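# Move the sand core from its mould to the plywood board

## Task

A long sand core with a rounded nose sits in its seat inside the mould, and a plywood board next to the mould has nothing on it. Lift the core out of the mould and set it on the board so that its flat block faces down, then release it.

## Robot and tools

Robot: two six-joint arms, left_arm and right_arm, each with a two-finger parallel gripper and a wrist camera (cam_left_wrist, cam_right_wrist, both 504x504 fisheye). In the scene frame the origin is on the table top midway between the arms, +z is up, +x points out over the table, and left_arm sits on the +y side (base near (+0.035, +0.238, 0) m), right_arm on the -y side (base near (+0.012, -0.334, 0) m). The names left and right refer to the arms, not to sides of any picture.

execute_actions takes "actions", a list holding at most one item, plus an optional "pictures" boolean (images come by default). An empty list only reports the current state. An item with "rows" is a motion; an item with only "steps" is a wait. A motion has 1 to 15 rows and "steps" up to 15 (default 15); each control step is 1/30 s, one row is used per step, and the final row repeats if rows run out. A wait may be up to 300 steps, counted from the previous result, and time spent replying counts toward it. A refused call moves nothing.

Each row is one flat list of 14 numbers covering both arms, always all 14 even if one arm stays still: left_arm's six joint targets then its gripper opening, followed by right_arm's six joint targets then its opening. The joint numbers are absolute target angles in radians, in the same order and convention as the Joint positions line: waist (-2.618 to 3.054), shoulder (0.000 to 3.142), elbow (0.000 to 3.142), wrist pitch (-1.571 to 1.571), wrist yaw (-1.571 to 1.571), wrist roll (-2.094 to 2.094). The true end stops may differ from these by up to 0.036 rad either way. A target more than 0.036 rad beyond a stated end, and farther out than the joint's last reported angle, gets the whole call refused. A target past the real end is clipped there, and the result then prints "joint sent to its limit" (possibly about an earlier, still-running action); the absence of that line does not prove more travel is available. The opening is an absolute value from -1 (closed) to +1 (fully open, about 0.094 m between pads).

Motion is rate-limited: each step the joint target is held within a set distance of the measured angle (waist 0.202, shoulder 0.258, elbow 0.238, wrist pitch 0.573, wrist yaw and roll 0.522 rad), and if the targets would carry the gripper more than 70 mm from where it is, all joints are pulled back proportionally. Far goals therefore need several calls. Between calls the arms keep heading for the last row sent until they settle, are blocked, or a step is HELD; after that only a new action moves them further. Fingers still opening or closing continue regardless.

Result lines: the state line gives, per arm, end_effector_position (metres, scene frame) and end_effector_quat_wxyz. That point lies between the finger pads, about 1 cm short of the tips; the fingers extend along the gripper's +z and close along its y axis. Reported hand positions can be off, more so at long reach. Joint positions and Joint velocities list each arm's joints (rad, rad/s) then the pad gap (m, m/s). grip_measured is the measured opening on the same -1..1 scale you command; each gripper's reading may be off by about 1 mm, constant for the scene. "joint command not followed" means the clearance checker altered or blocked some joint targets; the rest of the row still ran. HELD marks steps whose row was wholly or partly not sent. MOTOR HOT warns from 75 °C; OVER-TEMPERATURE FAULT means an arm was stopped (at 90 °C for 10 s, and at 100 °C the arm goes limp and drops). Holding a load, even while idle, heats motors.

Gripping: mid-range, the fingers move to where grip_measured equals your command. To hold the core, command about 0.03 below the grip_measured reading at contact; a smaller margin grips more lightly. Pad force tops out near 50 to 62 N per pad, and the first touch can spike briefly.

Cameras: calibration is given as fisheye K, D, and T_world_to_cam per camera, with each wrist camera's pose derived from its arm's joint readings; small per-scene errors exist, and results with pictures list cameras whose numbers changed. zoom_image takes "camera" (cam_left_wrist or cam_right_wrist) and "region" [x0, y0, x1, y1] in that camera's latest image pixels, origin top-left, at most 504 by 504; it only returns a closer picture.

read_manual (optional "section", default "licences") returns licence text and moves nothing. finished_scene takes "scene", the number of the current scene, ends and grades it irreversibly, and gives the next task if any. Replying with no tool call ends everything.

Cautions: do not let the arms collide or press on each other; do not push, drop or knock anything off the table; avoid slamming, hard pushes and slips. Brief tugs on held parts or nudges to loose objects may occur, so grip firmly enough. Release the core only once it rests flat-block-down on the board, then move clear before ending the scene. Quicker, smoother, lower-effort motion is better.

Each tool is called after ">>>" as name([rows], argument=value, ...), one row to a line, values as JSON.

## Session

>>> execute_actions(actions=[])

Scene clock: 0.00 s of 4400.00 s.
left_arm: end_effector_position=(+0.1542, +0.4383, +0.2123) grip_measured=+1.000 end_effector_quat_wxyz=(-0.493, +0.595, -0.505, -0.385) | right_arm: end_effector_position=(+0.2785, -0.3910, +0.2737) grip_measured=+1.000 end_effector_quat_wxyz=(+0.180, +0.852, +0.479, +0.113)
Joint positions: left_arm=[ 0.236  0.655  0.485 -0.538 -1.228 -0.883  0.094] | right_arm=[-0.212  1.329  1.609 -1.45   0.157  1.972  0.094]
Joint velocities: left_arm=[-0.027 -0.012 -0.007 -0.051  0.022 -0.022  0.   ] | right_arm=[-0.002 -0.012  0.002 -0.007  0.007 -0.066  0.   ]
Motor temperatures (°C, as the motors report them): left_arm=[26 35 29 26 31 24] | right_arm=[26 28 29 33 26 24]
camera_calibration (this result's frames):
cam_left_wrist: T_world_to_cam=[[0.979589, 0.0441005, 0.196114, -0.204838], [0.163073, -0.744789, -0.647068, 0.486902], [0.117527, 0.665841, -0.736779, -0.0529384], [0, 0, 0, 1]] pos_world=[0.127478, 0.406921, 0.316226]
cam_right_wrist: T_world_to_cam=[[-0.762833, 0.504624, -0.404277, 0.515766], [0.25383, 0.808757, 0.530549, 0.123357], [0.59469, 0.302103, -0.745036, 0.254517], [0, 0, 0, 1]] pos_world=[0.210773, -0.436924, 0.33269]

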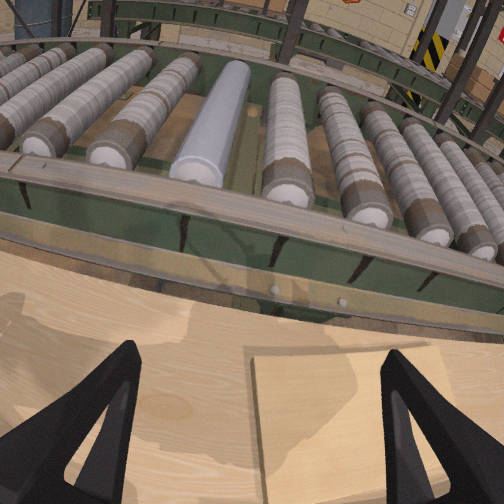

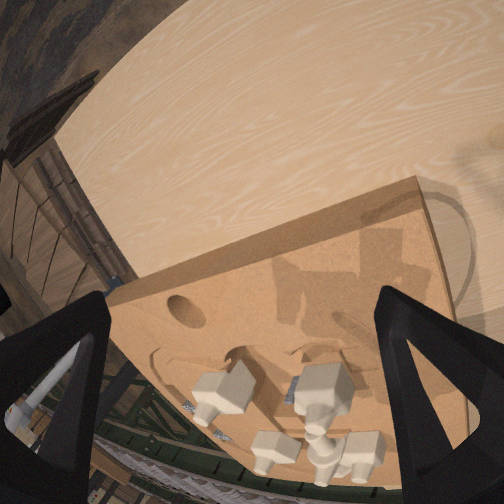

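>>> execute_actions([
  {"rows": [[0.22,0.68,0.53,-0.56,-1.19,-0.86,1, -0.212,1.329,1.609,-1.45,0.157,1.972,1],[0.2,0.72,0.6,-0.6,-1.14,-0.82,1, -0.212,1.329,1.609,-1.45,0.157,1.972,1],[0.17,0.77,0.69,-0.65,-1.07,-0.77,1, -0.212,1.329,1.609,-1.45,0.157,1.972,1],[0.13,0.84,0.8,-0.71,-0.98,-0.7,1, -0.212,1.329,1.609,-1.45,0.157,1.972,1],[0.09,0.91,0.92,-0.78,-0.88,-0.63,1, -0.212,1.329,1.609,-1.45,0.157,1.972,1],[0.05,0.99,1.04,-0.85,-0.78,-0.56,1, -0.212,1.329,1.609,-1.45,0.157,1.972,1],[0.0,1.07,1.17,-0.92,-0.68,-0.49,1, -0.212,1.329,1.609,-1.45,0.157,1.972,1],[-0.04,1.15,1.3,-0.99,-0.58,-0.42,1, -0.212,1.329,1.609,-1.45,0.157,1.972,1],[-0.09,1.23,1.42,-1.06,-0.48,-0.34,1, -0.212,1.329,1.609,-1.45,0.157,1.972,1],[-0.13,1.31,1.55,-1.14,-0.38,-0.27,1, -0.212,1.329,1.609,-1.45,0.157,1.972,1],[-0.18,1.39,1.67,-1.21,-0.28,-0.2,1, -0.212,1.329,1.609,-1.45,0.157,1.972,1],[-0.22,1.46,1.78,-1.27,-0.19,-0.13,1, -0.212,1.329,1.609,-1.45,0.157,1.972,1],[-0.25,1.52,1.87,-1.33,-0.11,-0.08,1, -0.212,1.329,1.609,-1.45,0.157,1.972,1],[-0.28,1.57,1.95,-1.37,-0.04,-0.03,1, -0.212,1.329,1.609,-1.45,0.157,1.972,1],[-0.3,1.6,2.0,-1.4,0,0,1, -0.212,1.329,1.609,-1.45,0.157,1.972,1]], "steps": 15},
], pictures=false)

>>> execute_actions([
  {"steps": 20},
])

Scene clock: 16.93 s of 4400.00 s.
left_arm: end_effector_position=(+0.3777, +0.2363, +0.2145) grip_measured=+1.000 end_effector_quat_wxyz=(+0.258, -0.083, +0.952, +0.141) | right_arm: end_effector_position=(+0.2785, -0.3910, +0.2737) grip_measured=+1.000 end_effector_quat_wxyz=(+0.180, +0.852, +0.479, +0.113)
Joint positions: left_arm=[-0.208  1.45   1.389 -1.071 -0.417 -0.298  0.094] | right_arm=[-0.212  1.329  1.609 -1.45   0.157  1.972  0.094]
Joint velocities: left_arm=[-0.921  1.883  1.868 -1.736  2.176  1.59   0.   ] | right_arm=[-0.002  0.007  0.012 -0.007  0.022 -0.007  0.   ]
Motor temperatures (°C, as the motors report them): left_arm=[26 34 30 27 31 24] | right_arm=[26 29 29 33 26 24]
Steps of this call (steps 1 to 90: nothing new was sent; then 13.43 s passed at rest; steps 91 to 105: all 15 steps of this action). Readings (joint positions):
91: left_arm=[0.235 0.655 0.487 -0.540 -1.222 -0.881] | right_arm=[-0.212 1.329 1.609 -1.450 0.157 1.972]
92: left_arm=[0.230 0.663 0.500 -0.554 -1.209 -0.874] | right_arm=[-0.212 1.329 1.609 -1.450 0.157 1.972]
94: left_arm=[0.196 0.726 0.593 -0.615 -1.150 -0.833] | right_arm=[-0.212 1.329 1.609 -1.450 0.157 1.972]
98: left_arm=[0.048 0.983 0.921 -0.756 -0.918 -0.660] | right_arm=[-0.212 1.329 1.609 -1.450 0.157 1.972]
105: the state above

Scene clock: 17.60 s of 4400.00 s.
left_arm: end_effector_position=(+0.3832, +0.1258, +0.3290) grip_measured=+1.000 end_effector_quat_wxyz=(+0.291, +0.146, +0.945, -0.042) | right_arm: end_effector_position=(+0.2785, -0.3910, +0.2737) grip_measured=+1.000 end_effector_quat_wxyz=(+0.180, +0.852, +0.479, +0.113)
Joint positions: left_arm=[-0.308  1.591  1.998 -1.381 -0.012 -0.008  0.094] | right_arm=[-0.212  1.329  1.609 -1.45   0.157  1.972  0.094]
Joint velocities: left_arm=[ 0.007 -0.017 -0.002 -0.125  0.007 -0.007  0.   ] | right_arm=[ 0.002  0.002 -0.002 -0.037 -0.022 -0.007  0.   ]
Motor temperatures (°C, as the motors report them): left_arm=[26 34 30 27 30 24] | right_arm=[26 29 29 33 26 24]
Steps of this call (steps 1 to 20: the robot went on to your last target). Readings (joint positions):
1: left_arm=[-0.239 1.513 1.458 -1.131 -0.338 -0.243] | right_arm=[-0.212 1.329 1.609 -1.450 0.157 1.972]
2: left_arm=[-0.267 1.569 1.529 -1.185 -0.265 -0.193] | right_arm=[-0.212 1.329 1.609 -1.450 0.157 1.972]
4: left_arm=[-0.302 1.640 1.661 -1.258 -0.157 -0.122] | right_arm=[-0.212 1.329 1.609 -1.450 0.157 1.972]
8: left_arm=[-0.308 1.650 1.898 -1.324 -0.067 -0.056] | right_arm=[-0.212 1.329 1.609 -1.450 0.157 1.972]
20: the state above
camera_calibration (this result's frames):
cam_left_wrist: T_world_to_cam=[[-0.274542, -0.960986, -0.0336624, 0.244396], [-0.961522, 0.273989, 0.0201357, 0.375581], [-0.0101269, 0.0378952, -0.99923, 0.428375], [0, 0, 0, 1]] pos_world=[0.432564, 0.115723, 0.428709]
cam_right_wrist: T_world_to_cam=[[-0.762833, 0.504624, -0.404277, 0.515766], [0.25383, 0.808757, 0.530549, 0.123357], [0.59469, 0.302103, -0.745036, 0.254517], [0, 0, 0, 1]] pos_world=[0.210773, -0.436924, 0.33269]

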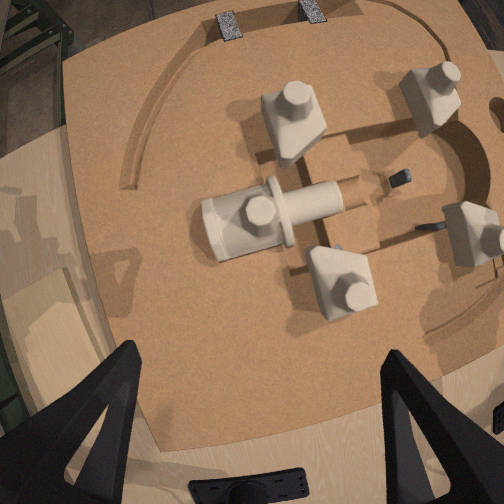

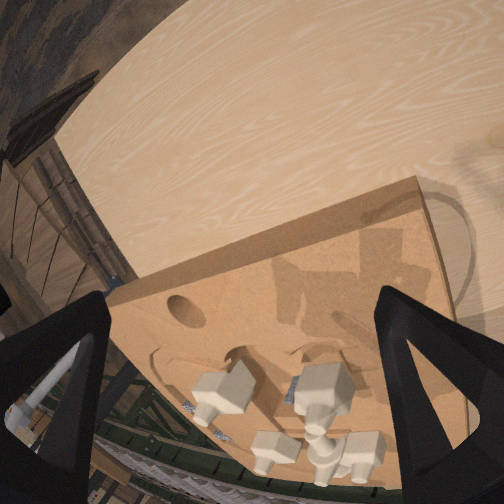

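>>> zoom_image(camera="cam_left_wrist", region=[170, 130, 390, 300])

Region (170, 130, 390, 300) of cam_left_wrist's 504x504 image, scaled by 2.291, with more detail than that image has; it fills the top 389 rows of this view, and the rest is white.

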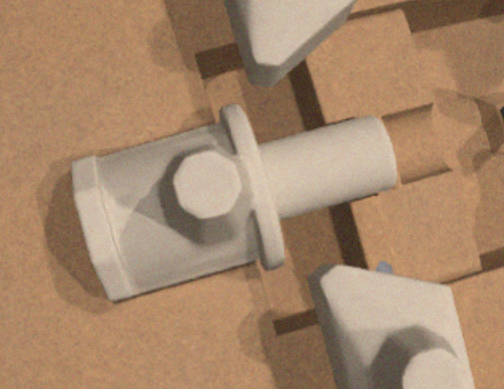

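>>> execute_actions([
  {"rows": [[-0.298,1.605,2.001,-1.401,0.006,0.014,0.95, -0.212,1.329,1.609,-1.45,0.157,1.972,1],[-0.293,1.615,2.004,-1.402,0.019,0.042,0.9, -0.212,1.329,1.609,-1.45,0.157,1.972,1],[-0.286,1.63,2.008,-1.405,0.038,0.085,0.85, -0.212,1.329,1.609,-1.45,0.157,1.972,1],[-0.276,1.65,2.013,-1.408,0.063,0.14,0.8, -0.212,1.329,1.609,-1.45,0.157,1.972,1],[-0.265,1.673,2.02,-1.411,0.092,0.207,0.75, -0.212,1.329,1.609,-1.45,0.157,1.972,1],[-0.253,1.698,2.027,-1.415,0.124,0.278,0.7, -0.212,1.329,1.609,-1.45,0.157,1.972,1],[-0.241,1.724,2.034,-1.419,0.156,0.35,0.65, -0.212,1.329,1.609,-1.45,0.157,1.972,1],[-0.228,1.75,2.041,-1.423,0.189,0.425,0.6, -0.212,1.329,1.609,-1.45,0.157,1.972,1],[-0.216,1.776,2.048,-1.427,0.222,0.498,0.55, -0.212,1.329,1.609,-1.45,0.157,1.972,1],[-0.204,1.802,2.055,-1.431,0.255,0.572,0.5, -0.212,1.329,1.609,-1.45,0.157,1.972,1],[-0.191,1.828,2.062,-1.435,0.288,0.645,0.45, -0.212,1.329,1.609,-1.45,0.157,1.972,1],[-0.179,1.854,2.069,-1.439,0.32,0.72,0.4, -0.212,1.329,1.609,-1.45,0.157,1.972,1],[-0.166,1.88,2.076,-1.443,0.353,0.793,0.35, -0.212,1.329,1.609,-1.45,0.157,1.972,1],[-0.154,1.906,2.083,-1.447,0.386,0.866,0.3, -0.212,1.329,1.609,-1.45,0.157,1.972,1],[-0.142,1.931,2.09,-1.451,0.418,0.937,0.25, -0.212,1.329,1.609,-1.45,0.157,1.972,1]], "steps": 15},
], pictures=false)

>>> execute_actions([
  {"rows": [[-0.13,1.955,2.096,-1.454,0.448,1.005,0.2, -0.212,1.329,1.609,-1.45,0.157,1.972,1],[-0.119,1.979,2.102,-1.458,0.478,1.073,0.2, -0.212,1.329,1.609,-1.45,0.157,1.972,1],[-0.108,2.002,2.109,-1.462,0.507,1.138,0.2, -0.212,1.329,1.609,-1.45,0.157,1.972,1],[-0.098,2.024,2.115,-1.465,0.535,1.2,0.2, -0.212,1.329,1.609,-1.45,0.157,1.972,1],[-0.088,2.044,2.12,-1.468,0.56,1.257,0.2, -0.212,1.329,1.609,-1.45,0.157,1.972,1],[-0.079,2.063,2.125,-1.471,0.584,1.31,0.2, -0.212,1.329,1.609,-1.45,0.157,1.972,1],[-0.071,2.08,2.13,-1.474,0.605,1.359,0.2, -0.212,1.329,1.609,-1.45,0.157,1.972,1],[-0.063,2.096,2.134,-1.476,0.626,1.404,0.2, -0.212,1.329,1.609,-1.45,0.157,1.972,1],[-0.057,2.11,2.138,-1.478,0.643,1.444,0.2, -0.212,1.329,1.609,-1.45,0.157,1.972,1],[-0.051,2.122,2.141,-1.48,0.658,1.478,0.2, -0.212,1.329,1.609,-1.45,0.157,1.972,1],[-0.046,2.132,2.144,-1.481,0.671,1.506,0.2, -0.212,1.329,1.609,-1.45,0.157,1.972,1],[-0.042,2.141,2.146,-1.483,0.682,1.531,0.2, -0.212,1.329,1.609,-1.45,0.157,1.972,1],[-0.039,2.148,2.148,-1.484,0.691,1.551,0.2, -0.212,1.329,1.609,-1.45,0.157,1.972,1],[-0.036,2.153,2.149,-1.485,0.697,1.565,0.2, -0.212,1.329,1.609,-1.45,0.157,1.972,1],[-0.033,2.157,2.15,-1.485,0.70,1.571,0.2, -0.212,1.329,1.609,-1.45,0.157,1.972,1]], "steps": 15},
], pictures=false)

>>> execute_actions([
  {"steps": 15},
])

Scene clock: 74.27 s of 4400.00 s.
left_arm: end_effector_position=(+0.4273, +0.1166, +0.2408) grip_measured=+0.277 end_effector_quat_wxyz=(+0.185, +0.412, +0.887, -0.095) | right_arm: end_effector_position=(+0.2785, -0.3910, +0.2737) grip_measured=+1.000 end_effector_quat_wxyz=(+0.180, +0.852, +0.479, +0.113)
Joint positions: left_arm=[-0.173  1.881  2.05  -1.418  0.273  0.641  0.06 ] | right_arm=[-0.212  1.329  1.609 -1.45   0.157  1.972  0.094]
Joint velocities: left_arm=[ 0.344  0.852  0.144 -0.022  0.901  1.897 -0.051] | right_arm=[-0.007 -0.002 -0.012  0.022  0.022 -0.007  0.   ]
Motor temperatures (°C, as the motors report them): left_arm=[26 34 30 28 30 24] | right_arm=[26 29 30 32 26 24]
Steps of this call (steps 1 to 30: the robot went on to your last target; steps 31 to 90: nothing new was sent; then 53.17 s passed at rest; steps 91 to 105: all 15 steps of this action). Readings (joint positions):
91: left_arm=[-0.308 1.591 1.998 -1.390 -0.008 -0.003] | right_arm=[-0.212 1.329 1.609 -1.450 0.157 1.972]
92: left_arm=[-0.307 1.591 1.998 -1.390 -0.005 0.003] | right_arm=[-0.212 1.329 1.609 -1.450 0.157 1.972]
94: left_arm=[-0.300 1.597 1.998 -1.392 0.011 0.037] | right_arm=[-0.212 1.329 1.609 -1.450 0.157 1.972]
98: left_arm=[-0.260 1.665 2.017 -1.402 0.083 0.198] | right_arm=[-0.212 1.329 1.609 -1.450 0.157 1.972]
105: the state above

Scene clock: 74.77 s of 4400.00 s.
left_arm: end_effector_position=(+0.4560, +0.1123, +0.1804) grip_measured=+0.202 end_effector_quat_wxyz=(+0.228, +0.660, +0.685, -0.206) | right_arm: end_effector_position=(+0.2785, -0.3910, +0.2737) grip_measured=+1.000 end_effector_quat_wxyz=(+0.180, +0.852, +0.479, +0.113)
Joint positions: left_arm=[-0.043  2.142  2.118 -1.459  0.619  1.451  0.056] | right_arm=[-0.212  1.329  1.609 -1.45   0.157  1.972  0.094]
Joint velocities: left_arm=[ 0.076  0.178  0.022 -0.051  0.256  0.74  -0.   ] | right_arm=[-0.007 -0.002 -0.002  0.022 -0.022 -0.007  0.   ]
Motor temperatures (°C, as the motors report them): left_arm=[26 34 30 28 30 24] | right_arm=[26 29 30 32 26 24]
Steps of this call (steps 1 to 15: all 15 steps of this action). Readings (joint positions):
1: left_arm=[-0.160 1.910 2.055 -1.422 0.302 0.709] | right_arm=[-0.212 1.329 1.609 -1.450 0.157 1.972]
2: left_arm=[-0.149 1.937 2.060 -1.426 0.331 0.777] | right_arm=[-0.212 1.329 1.609 -1.450 0.157 1.972]
4: left_arm=[-0.125 1.986 2.071 -1.433 0.389 0.911] | right_arm=[-0.212 1.329 1.609 -1.450 0.157 1.972]
8: left_arm=[-0.084 2.064 2.095 -1.446 0.493 1.157] | right_arm=[-0.212 1.329 1.609 -1.450 0.157 1.972]
15: the state above

Scene clock: 75.27 s of 4400.00 s.
left_arm: end_effector_position=(+0.4561, +0.1071, +0.1835) grip_measured=+0.202 end_effector_quat_wxyz=(+0.252, +0.690, +0.644, -0.213) | right_arm: end_effector_position=(+0.2785, -0.3910, +0.2737) grip_measured=+1.000 end_effector_quat_wxyz=(+0.180, +0.852, +0.479, +0.113)
Joint positions: left_arm=[-0.038  2.151  2.124 -1.466  0.669  1.562  0.056] | right_arm=[-0.212  1.329  1.609 -1.45   0.157  1.972  0.094]
Joint velocities: left_arm=[ 0.002  0.002  0.002 -0.022  0.081 -0.007  0.001] | right_arm=[ 0.002  0.002 -0.012  0.066  0.022 -0.051  0.   ]
Motor temperatures (°C, as the motors report them): left_arm=[26 35 30 28 30 24] | right_arm=[26 29 30 32 26 24]
Steps of this call (steps 1 to 15: the robot went on to your last target). Readings (joint positions):
1: left_arm=[-0.041 2.146 2.118 -1.461 0.629 1.474] | right_arm=[-0.212 1.329 1.609 -1.450 0.157 1.972]
2: left_arm=[-0.039 2.149 2.119 -1.461 0.637 1.492] | right_arm=[-0.212 1.329 1.609 -1.450 0.157 1.972]
4: left_arm=[-0.038 2.151 2.119 -1.463 0.648 1.519] | right_arm=[-0.212 1.329 1.609 -1.450 0.157 1.972]
8: left_arm=[-0.038 2.151 2.124 -1.465 0.662 1.547] | right_arm=[-0.212 1.329 1.609 -1.450 0.157 1.972]
15: the state above
camera_calibration (this result's frames):
cam_left_wrist: T_world_to_cam=[[-0.994993, 0.013225, -0.099063, 0.477818], [0.0187487, 0.998308, -0.0550369, -0.0571317], [0.0981676, -0.0566186, -0.993558, 0.24417], [0, 0, 0, 1]] pos_world=[0.452528, 0.0645405, 0.286787]
cam_right_wrist: T_world_to_cam=[[-0.762833, 0.504624, -0.404277, 0.515766], [0.25383, 0.808757, 0.530549, 0.123357], [0.59469, 0.302103, -0.745036, 0.254517], [0, 0, 0, 1]] pos_world=[0.210773, -0.436924, 0.33269]

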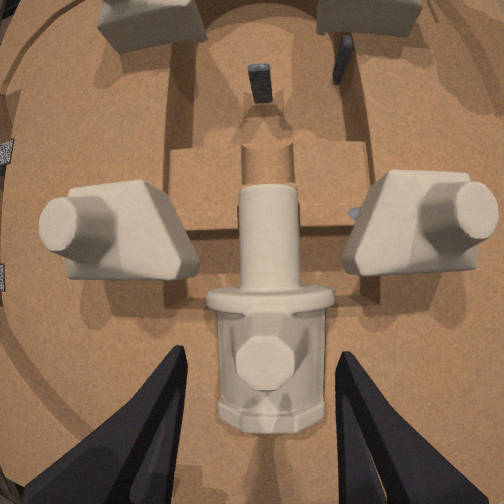

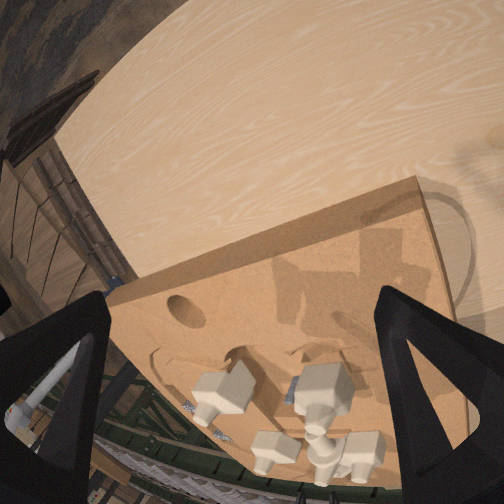

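>>> execute_actions([
  {"rows": [[-0.032,2.15,2.12,-1.47,0.70,1.571,0.2, -0.212,1.329,1.609,-1.45,0.157,1.972,1],[-0.031,2.145,2.105,-1.455,0.70,1.571,0.2, -0.212,1.329,1.609,-1.45,0.157,1.972,1],[-0.03,2.145,2.09,-1.44,0.70,1.571,0.2, -0.212,1.329,1.609,-1.45,0.157,1.972,1],[-0.03,2.145,2.073,-1.424,0.70,1.571,0.2, -0.212,1.329,1.609,-1.45,0.157,1.972,1],[-0.03,2.145,2.055,-1.407,0.70,1.571,0.2, -0.212,1.329,1.609,-1.45,0.157,1.972,1],[-0.03,2.145,2.037,-1.39,0.70,1.571,0.2, -0.212,1.329,1.609,-1.45,0.157,1.972,1],[-0.03,2.145,2.019,-1.373,0.70,1.571,0.2, -0.212,1.329,1.609,-1.45,0.157,1.972,1],[-0.03,2.145,2.001,-1.357,0.70,1.571,0.2, -0.212,1.329,1.609,-1.45,0.157,1.972,1],[-0.03,2.145,1.984,-1.342,0.70,1.571,0.2, -0.212,1.329,1.609,-1.45,0.157,1.972,1],[-0.03,2.145,1.968,-1.328,0.70,1.571,0.2, -0.212,1.329,1.609,-1.45,0.157,1.972,1],[-0.03,2.145,1.954,-1.316,0.70,1.571,0.2, -0.212,1.329,1.609,-1.45,0.157,1.972,1],[-0.03,2.145,1.942,-1.307,0.70,1.571,0.2, -0.212,1.329,1.609,-1.45,0.157,1.972,1],[-0.03,2.145,1.932,-1.3,0.70,1.571,0.2, -0.212,1.329,1.609,-1.45,0.157,1.972,1],[-0.03,2.145,1.926,-1.296,0.70,1.571,0.2, -0.212,1.329,1.609,-1.45,0.157,1.972,1],[-0.03,2.145,1.922,-1.295,0.70,1.571,0.2, -0.212,1.329,1.609,-1.45,0.157,1.972,1]], "steps": 15},
], pictures=false)

>>> execute_actions([
  {"steps": 15},
])

Scene clock: 105.50 s of 4400.00 s.
left_arm: end_effector_position=(+0.4506, +0.1066, +0.1380) grip_measured=+0.202 end_effector_quat_wxyz=(+0.236, +0.685, +0.649, -0.232) | right_arm: end_effector_position=(+0.2785, -0.3910, +0.2737) grip_measured=+1.000 end_effector_quat_wxyz=(+0.180, +0.852, +0.479, +0.113)
Joint positions: left_arm=[-0.038  2.151  1.942 -1.337  0.675  1.566  0.056] | right_arm=[-0.212  1.329  1.609 -1.45   0.157  1.972  0.094]
Joint velocities: left_arm=[ 0.002  0.002 -0.217  0.154  0.007 -0.007 -0.   ] | right_arm=[ 0.002  0.002  0.002 -0.037 -0.154  0.022  0.   ]
Motor temperatures (°C, as the motors report them): left_arm=[26 37 31 27 30 24] | right_arm=[26 29 30 32 26 24]
Steps of this call (steps 1 to 15: the robot went on to your last target; steps 16 to 90: nothing new was sent; then 26.73 s passed at rest; steps 91 to 105: all 15 steps of this action). Readings (joint positions):
91: left_arm=[-0.038 2.151 2.124 -1.466 0.671 1.566] | right_arm=[-0.212 1.329 1.609 -1.450 0.157 1.972]
92: left_arm=[-0.038 2.151 2.124 -1.466 0.671 1.566] | right_arm=[-0.212 1.329 1.609 -1.450 0.157 1.972]
94: left_arm=[-0.038 2.151 2.115 -1.456 0.673 1.566] | right_arm=[-0.212 1.329 1.609 -1.450 0.157 1.972]
98: left_arm=[-0.038 2.151 2.049 -1.413 0.675 1.566] | right_arm=[-0.212 1.329 1.609 -1.450 0.157 1.972]
105: the state above

Scene clock: 106.00 s of 4400.00 s.
left_arm: end_effector_position=(+0.4557, +0.1063, +0.1358) grip_measured=+0.202 end_effector_quat_wxyz=(+0.245, +0.688, +0.646, -0.224) | right_arm: end_effector_position=(+0.2785, -0.3910, +0.2737) grip_measured=+1.000 end_effector_quat_wxyz=(+0.180, +0.852, +0.479, +0.113)
Joint positions: left_arm=[-0.038  2.151  1.933 -1.303  0.675  1.566  0.056] | right_arm=[-0.212  1.329  1.609 -1.45   0.157  1.972  0.094]
Joint velocities: left_arm=[ 0.002 -0.002 -0.017  0.051 -0.007 -0.037  0.001] | right_arm=[-0.002 -0.012 -0.002 -0.022 -0.037  0.022  0.   ]
Motor temperatures (°C, as the motors report them): left_arm=[26 37 31 27 30 24] | right_arm=[26 29 30 32 26 24]
Steps of this call (steps 1 to 15: the robot went on to your last target). Readings (joint positions):
1: left_arm=[-0.038 2.151 1.936 -1.331 0.675 1.566] | right_arm=[-0.212 1.329 1.609 -1.450 0.157 1.972]
2: left_arm=[-0.038 2.151 1.933 -1.326 0.675 1.566] | right_arm=[-0.212 1.329 1.609 -1.450 0.157 1.972]
4: left_arm=[-0.038 2.151 1.933 -1.318 0.675 1.566] | right_arm=[-0.212 1.329 1.609 -1.450 0.157 1.972]
8: left_arm=[-0.038 2.151 1.933 -1.308 0.675 1.566] | right_arm=[-0.212 1.329 1.609 -1.450 0.157 1.972]
15: the state above
camera_calibration (this result's frames):
cam_left_wrist: T_world_to_cam=[[-0.997196, 0.0164918, -0.0729879, 0.469819], [0.0208785, 0.997995, -0.0597529, -0.0592706], [0.0718561, -0.0611093, -0.995541, 0.209475], [0, 0, 0, 1]] pos_world=[0.454687, 0.0642044, 0.23929]
cam_right_wrist: T_world_to_cam=[[-0.762833, 0.504624, -0.404277, 0.515766], [0.25383, 0.808757, 0.530549, 0.123357], [0.59469, 0.302103, -0.745036, 0.254517], [0, 0, 0, 1]] pos_world=[0.210773, -0.436924, 0.33269]

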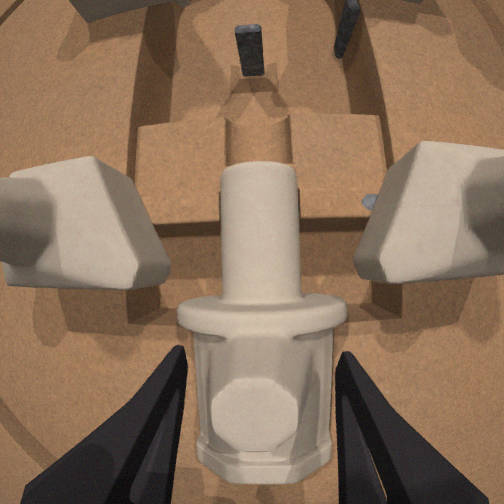

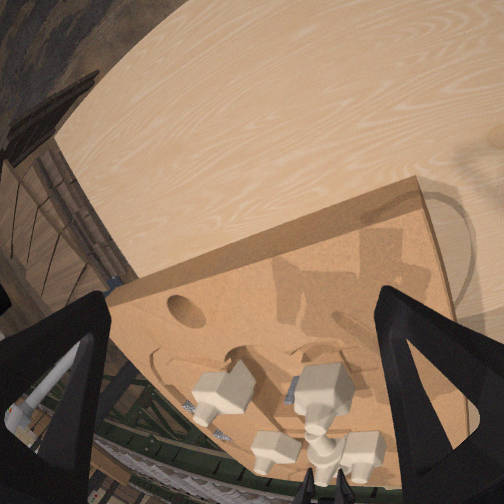

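>>> execute_actions([
  {"rows": [[-0.027,2.145,1.922,-1.292,0.70,1.571,0.15, -0.212,1.329,1.609,-1.45,0.157,1.972,1],[-0.025,2.145,1.922,-1.29,0.70,1.571,0.09, -0.212,1.329,1.609,-1.45,0.157,1.972,1],[-0.024,2.145,1.922,-1.29,0.70,1.571,0.03, -0.212,1.329,1.609,-1.45,0.157,1.972,1],[-0.024,2.145,1.922,-1.29,0.70,1.571,-0.03, -0.212,1.329,1.609,-1.45,0.157,1.972,1],[-0.024,2.145,1.922,-1.29,0.70,1.571,-0.08, -0.212,1.329,1.609,-1.45,0.157,1.972,1],[-0.024,2.145,1.922,-1.29,0.70,1.571,-0.12, -0.212,1.329,1.609,-1.45,0.157,1.972,1],[-0.024,2.145,1.922,-1.29,0.70,1.571,-0.155, -0.212,1.329,1.609,-1.45,0.157,1.972,1],[-0.024,2.145,1.922,-1.29,0.70,1.571,-0.18, -0.212,1.329,1.609,-1.45,0.157,1.972,1],[-0.024,2.145,1.922,-1.29,0.70,1.571,-0.2, -0.212,1.329,1.609,-1.45,0.157,1.972,1],[-0.024,2.145,1.922,-1.29,0.70,1.571,-0.22, -0.212,1.329,1.609,-1.45,0.157,1.972,1],[-0.024,2.145,1.922,-1.29,0.70,1.571,-0.235, -0.212,1.329,1.609,-1.45,0.157,1.972,1],[-0.024,2.145,1.922,-1.29,0.70,1.571,-0.25, -0.212,1.329,1.609,-1.45,0.157,1.972,1],[-0.024,2.145,1.922,-1.29,0.70,1.571,-0.265, -0.212,1.329,1.609,-1.45,0.157,1.972,1],[-0.024,2.145,1.922,-1.29,0.70,1.571,-0.275, -0.212,1.329,1.609,-1.45,0.157,1.972,1],[-0.024,2.145,1.922,-1.29,0.70,1.571,-0.285, -0.212,1.329,1.609,-1.45,0.157,1.972,1]], "steps": 15},
], pictures=false)

>>> execute_actions([
  {"steps": 5},
])

Scene clock: 130.40 s of 4400.00 s.
left_arm: end_effector_position=(+0.4568, +0.1090, +0.1359) grip_measured=-0.251 end_effector_quat_wxyz=(+0.246, +0.686, +0.648, -0.223) | right_arm: end_effector_position=(+0.2785, -0.3910, +0.2737) grip_measured=+1.000 end_effector_quat_wxyz=(+0.180, +0.852, +0.479, +0.113)
Joint positions: left_arm=[-0.032  2.151  1.933 -1.302  0.676  1.566  0.035] | right_arm=[-0.212  1.329  1.609 -1.45   0.157  1.972  0.094]
Joint velocities: left_arm=[-0.007 -0.012  0.002 -0.037 -0.081 -0.022 -0.   ] | right_arm=[-0.002  0.012 -0.002  0.007  0.007  0.007  0.   ]
Motor temperatures (°C, as the motors report them): left_arm=[26 38 30 27 30 24] | right_arm=[26 29 30 32 26 24]
Steps of this call (steps 1 to 15: the robot went on to your last target; steps 16 to 90: nothing new was sent; then 20.90 s passed at rest; steps 91 to 105: all 15 steps of this action). Readings (joint positions):
91: left_arm=[-0.038 2.151 1.933 -1.301 0.675 1.566] | right_arm=[-0.212 1.329 1.609 -1.450 0.157 1.972]
92: left_arm=[-0.038 2.151 1.933 -1.300 0.675 1.566] | right_arm=[-0.212 1.329 1.609 -1.450 0.157 1.972]
94: left_arm=[-0.036 2.151 1.933 -1.299 0.675 1.566] | right_arm=[-0.212 1.329 1.609 -1.450 0.157 1.972]
98: left_arm=[-0.032 2.151 1.933 -1.298 0.676 1.566] | right_arm=[-0.212 1.329 1.609 -1.450 0.157 1.972]
105: the state above

Scene clock: 130.57 s of 4400.00 s.
left_arm: end_effector_position=(+0.4568, +0.1090, +0.1359) grip_measured=-0.251 end_effector_quat_wxyz=(+0.246, +0.686, +0.648, -0.223) | right_arm: end_effector_position=(+0.2785, -0.3910, +0.2737) grip_measured=+1.000 end_effector_quat_wxyz=(+0.180, +0.852, +0.479, +0.113)
Joint positions: left_arm=[-0.032  2.151  1.933 -1.302  0.676  1.566  0.035] | right_arm=[-0.212  1.329  1.609 -1.45   0.157  1.972  0.094]
Joint velocities: left_arm=[ 0.002 -0.007  0.012  0.051 -0.022 -0.066 -0.001] | right_arm=[-0.007  0.007 -0.017 -0.051 -0.007 -0.081  0.   ]
Motor temperatures (°C, as the motors report them): left_arm=[26 38 30 27 30 24] | right_arm=[26 29 30 32 26 24]
Steps of this call (steps 1 to 5: the robot went on to your last target). Readings (joint positions):
1: left_arm=[-0.032 2.151 1.933 -1.302 0.676 1.566] | right_arm=[-0.212 1.329 1.609 -1.450 0.157 1.972]
2: left_arm=[-0.032 2.151 1.933 -1.302 0.676 1.566] | right_arm=[-0.212 1.329 1.609 -1.450 0.157 1.972]
4: left_arm=[-0.032 2.151 1.933 -1.302 0.676 1.566] | right_arm=[-0.212 1.329 1.609 -1.450 0.157 1.972]
5: the state above
camera_calibration (this result's frames):
cam_left_wrist: T_world_to_cam=[[-0.9972, 0.0100031, -0.0741034, 0.471714], [0.014511, 0.99806, -0.060546, -0.0588901], [0.073354, -0.0614518, -0.995411, 0.208989], [0, 0, 0, 1]] pos_world=[0.455918, 0.0669, 0.23942]
cam_right_wrist: T_world_to_cam=[[-0.762833, 0.504624, -0.404277, 0.515766], [0.25383, 0.808757, 0.530549, 0.123357], [0.59469, 0.302103, -0.745036, 0.254517], [0, 0, 0, 1]] pos_world=[0.210773, -0.436924, 0.33269]

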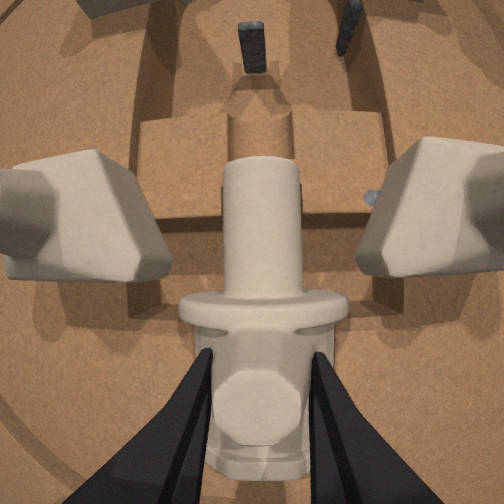

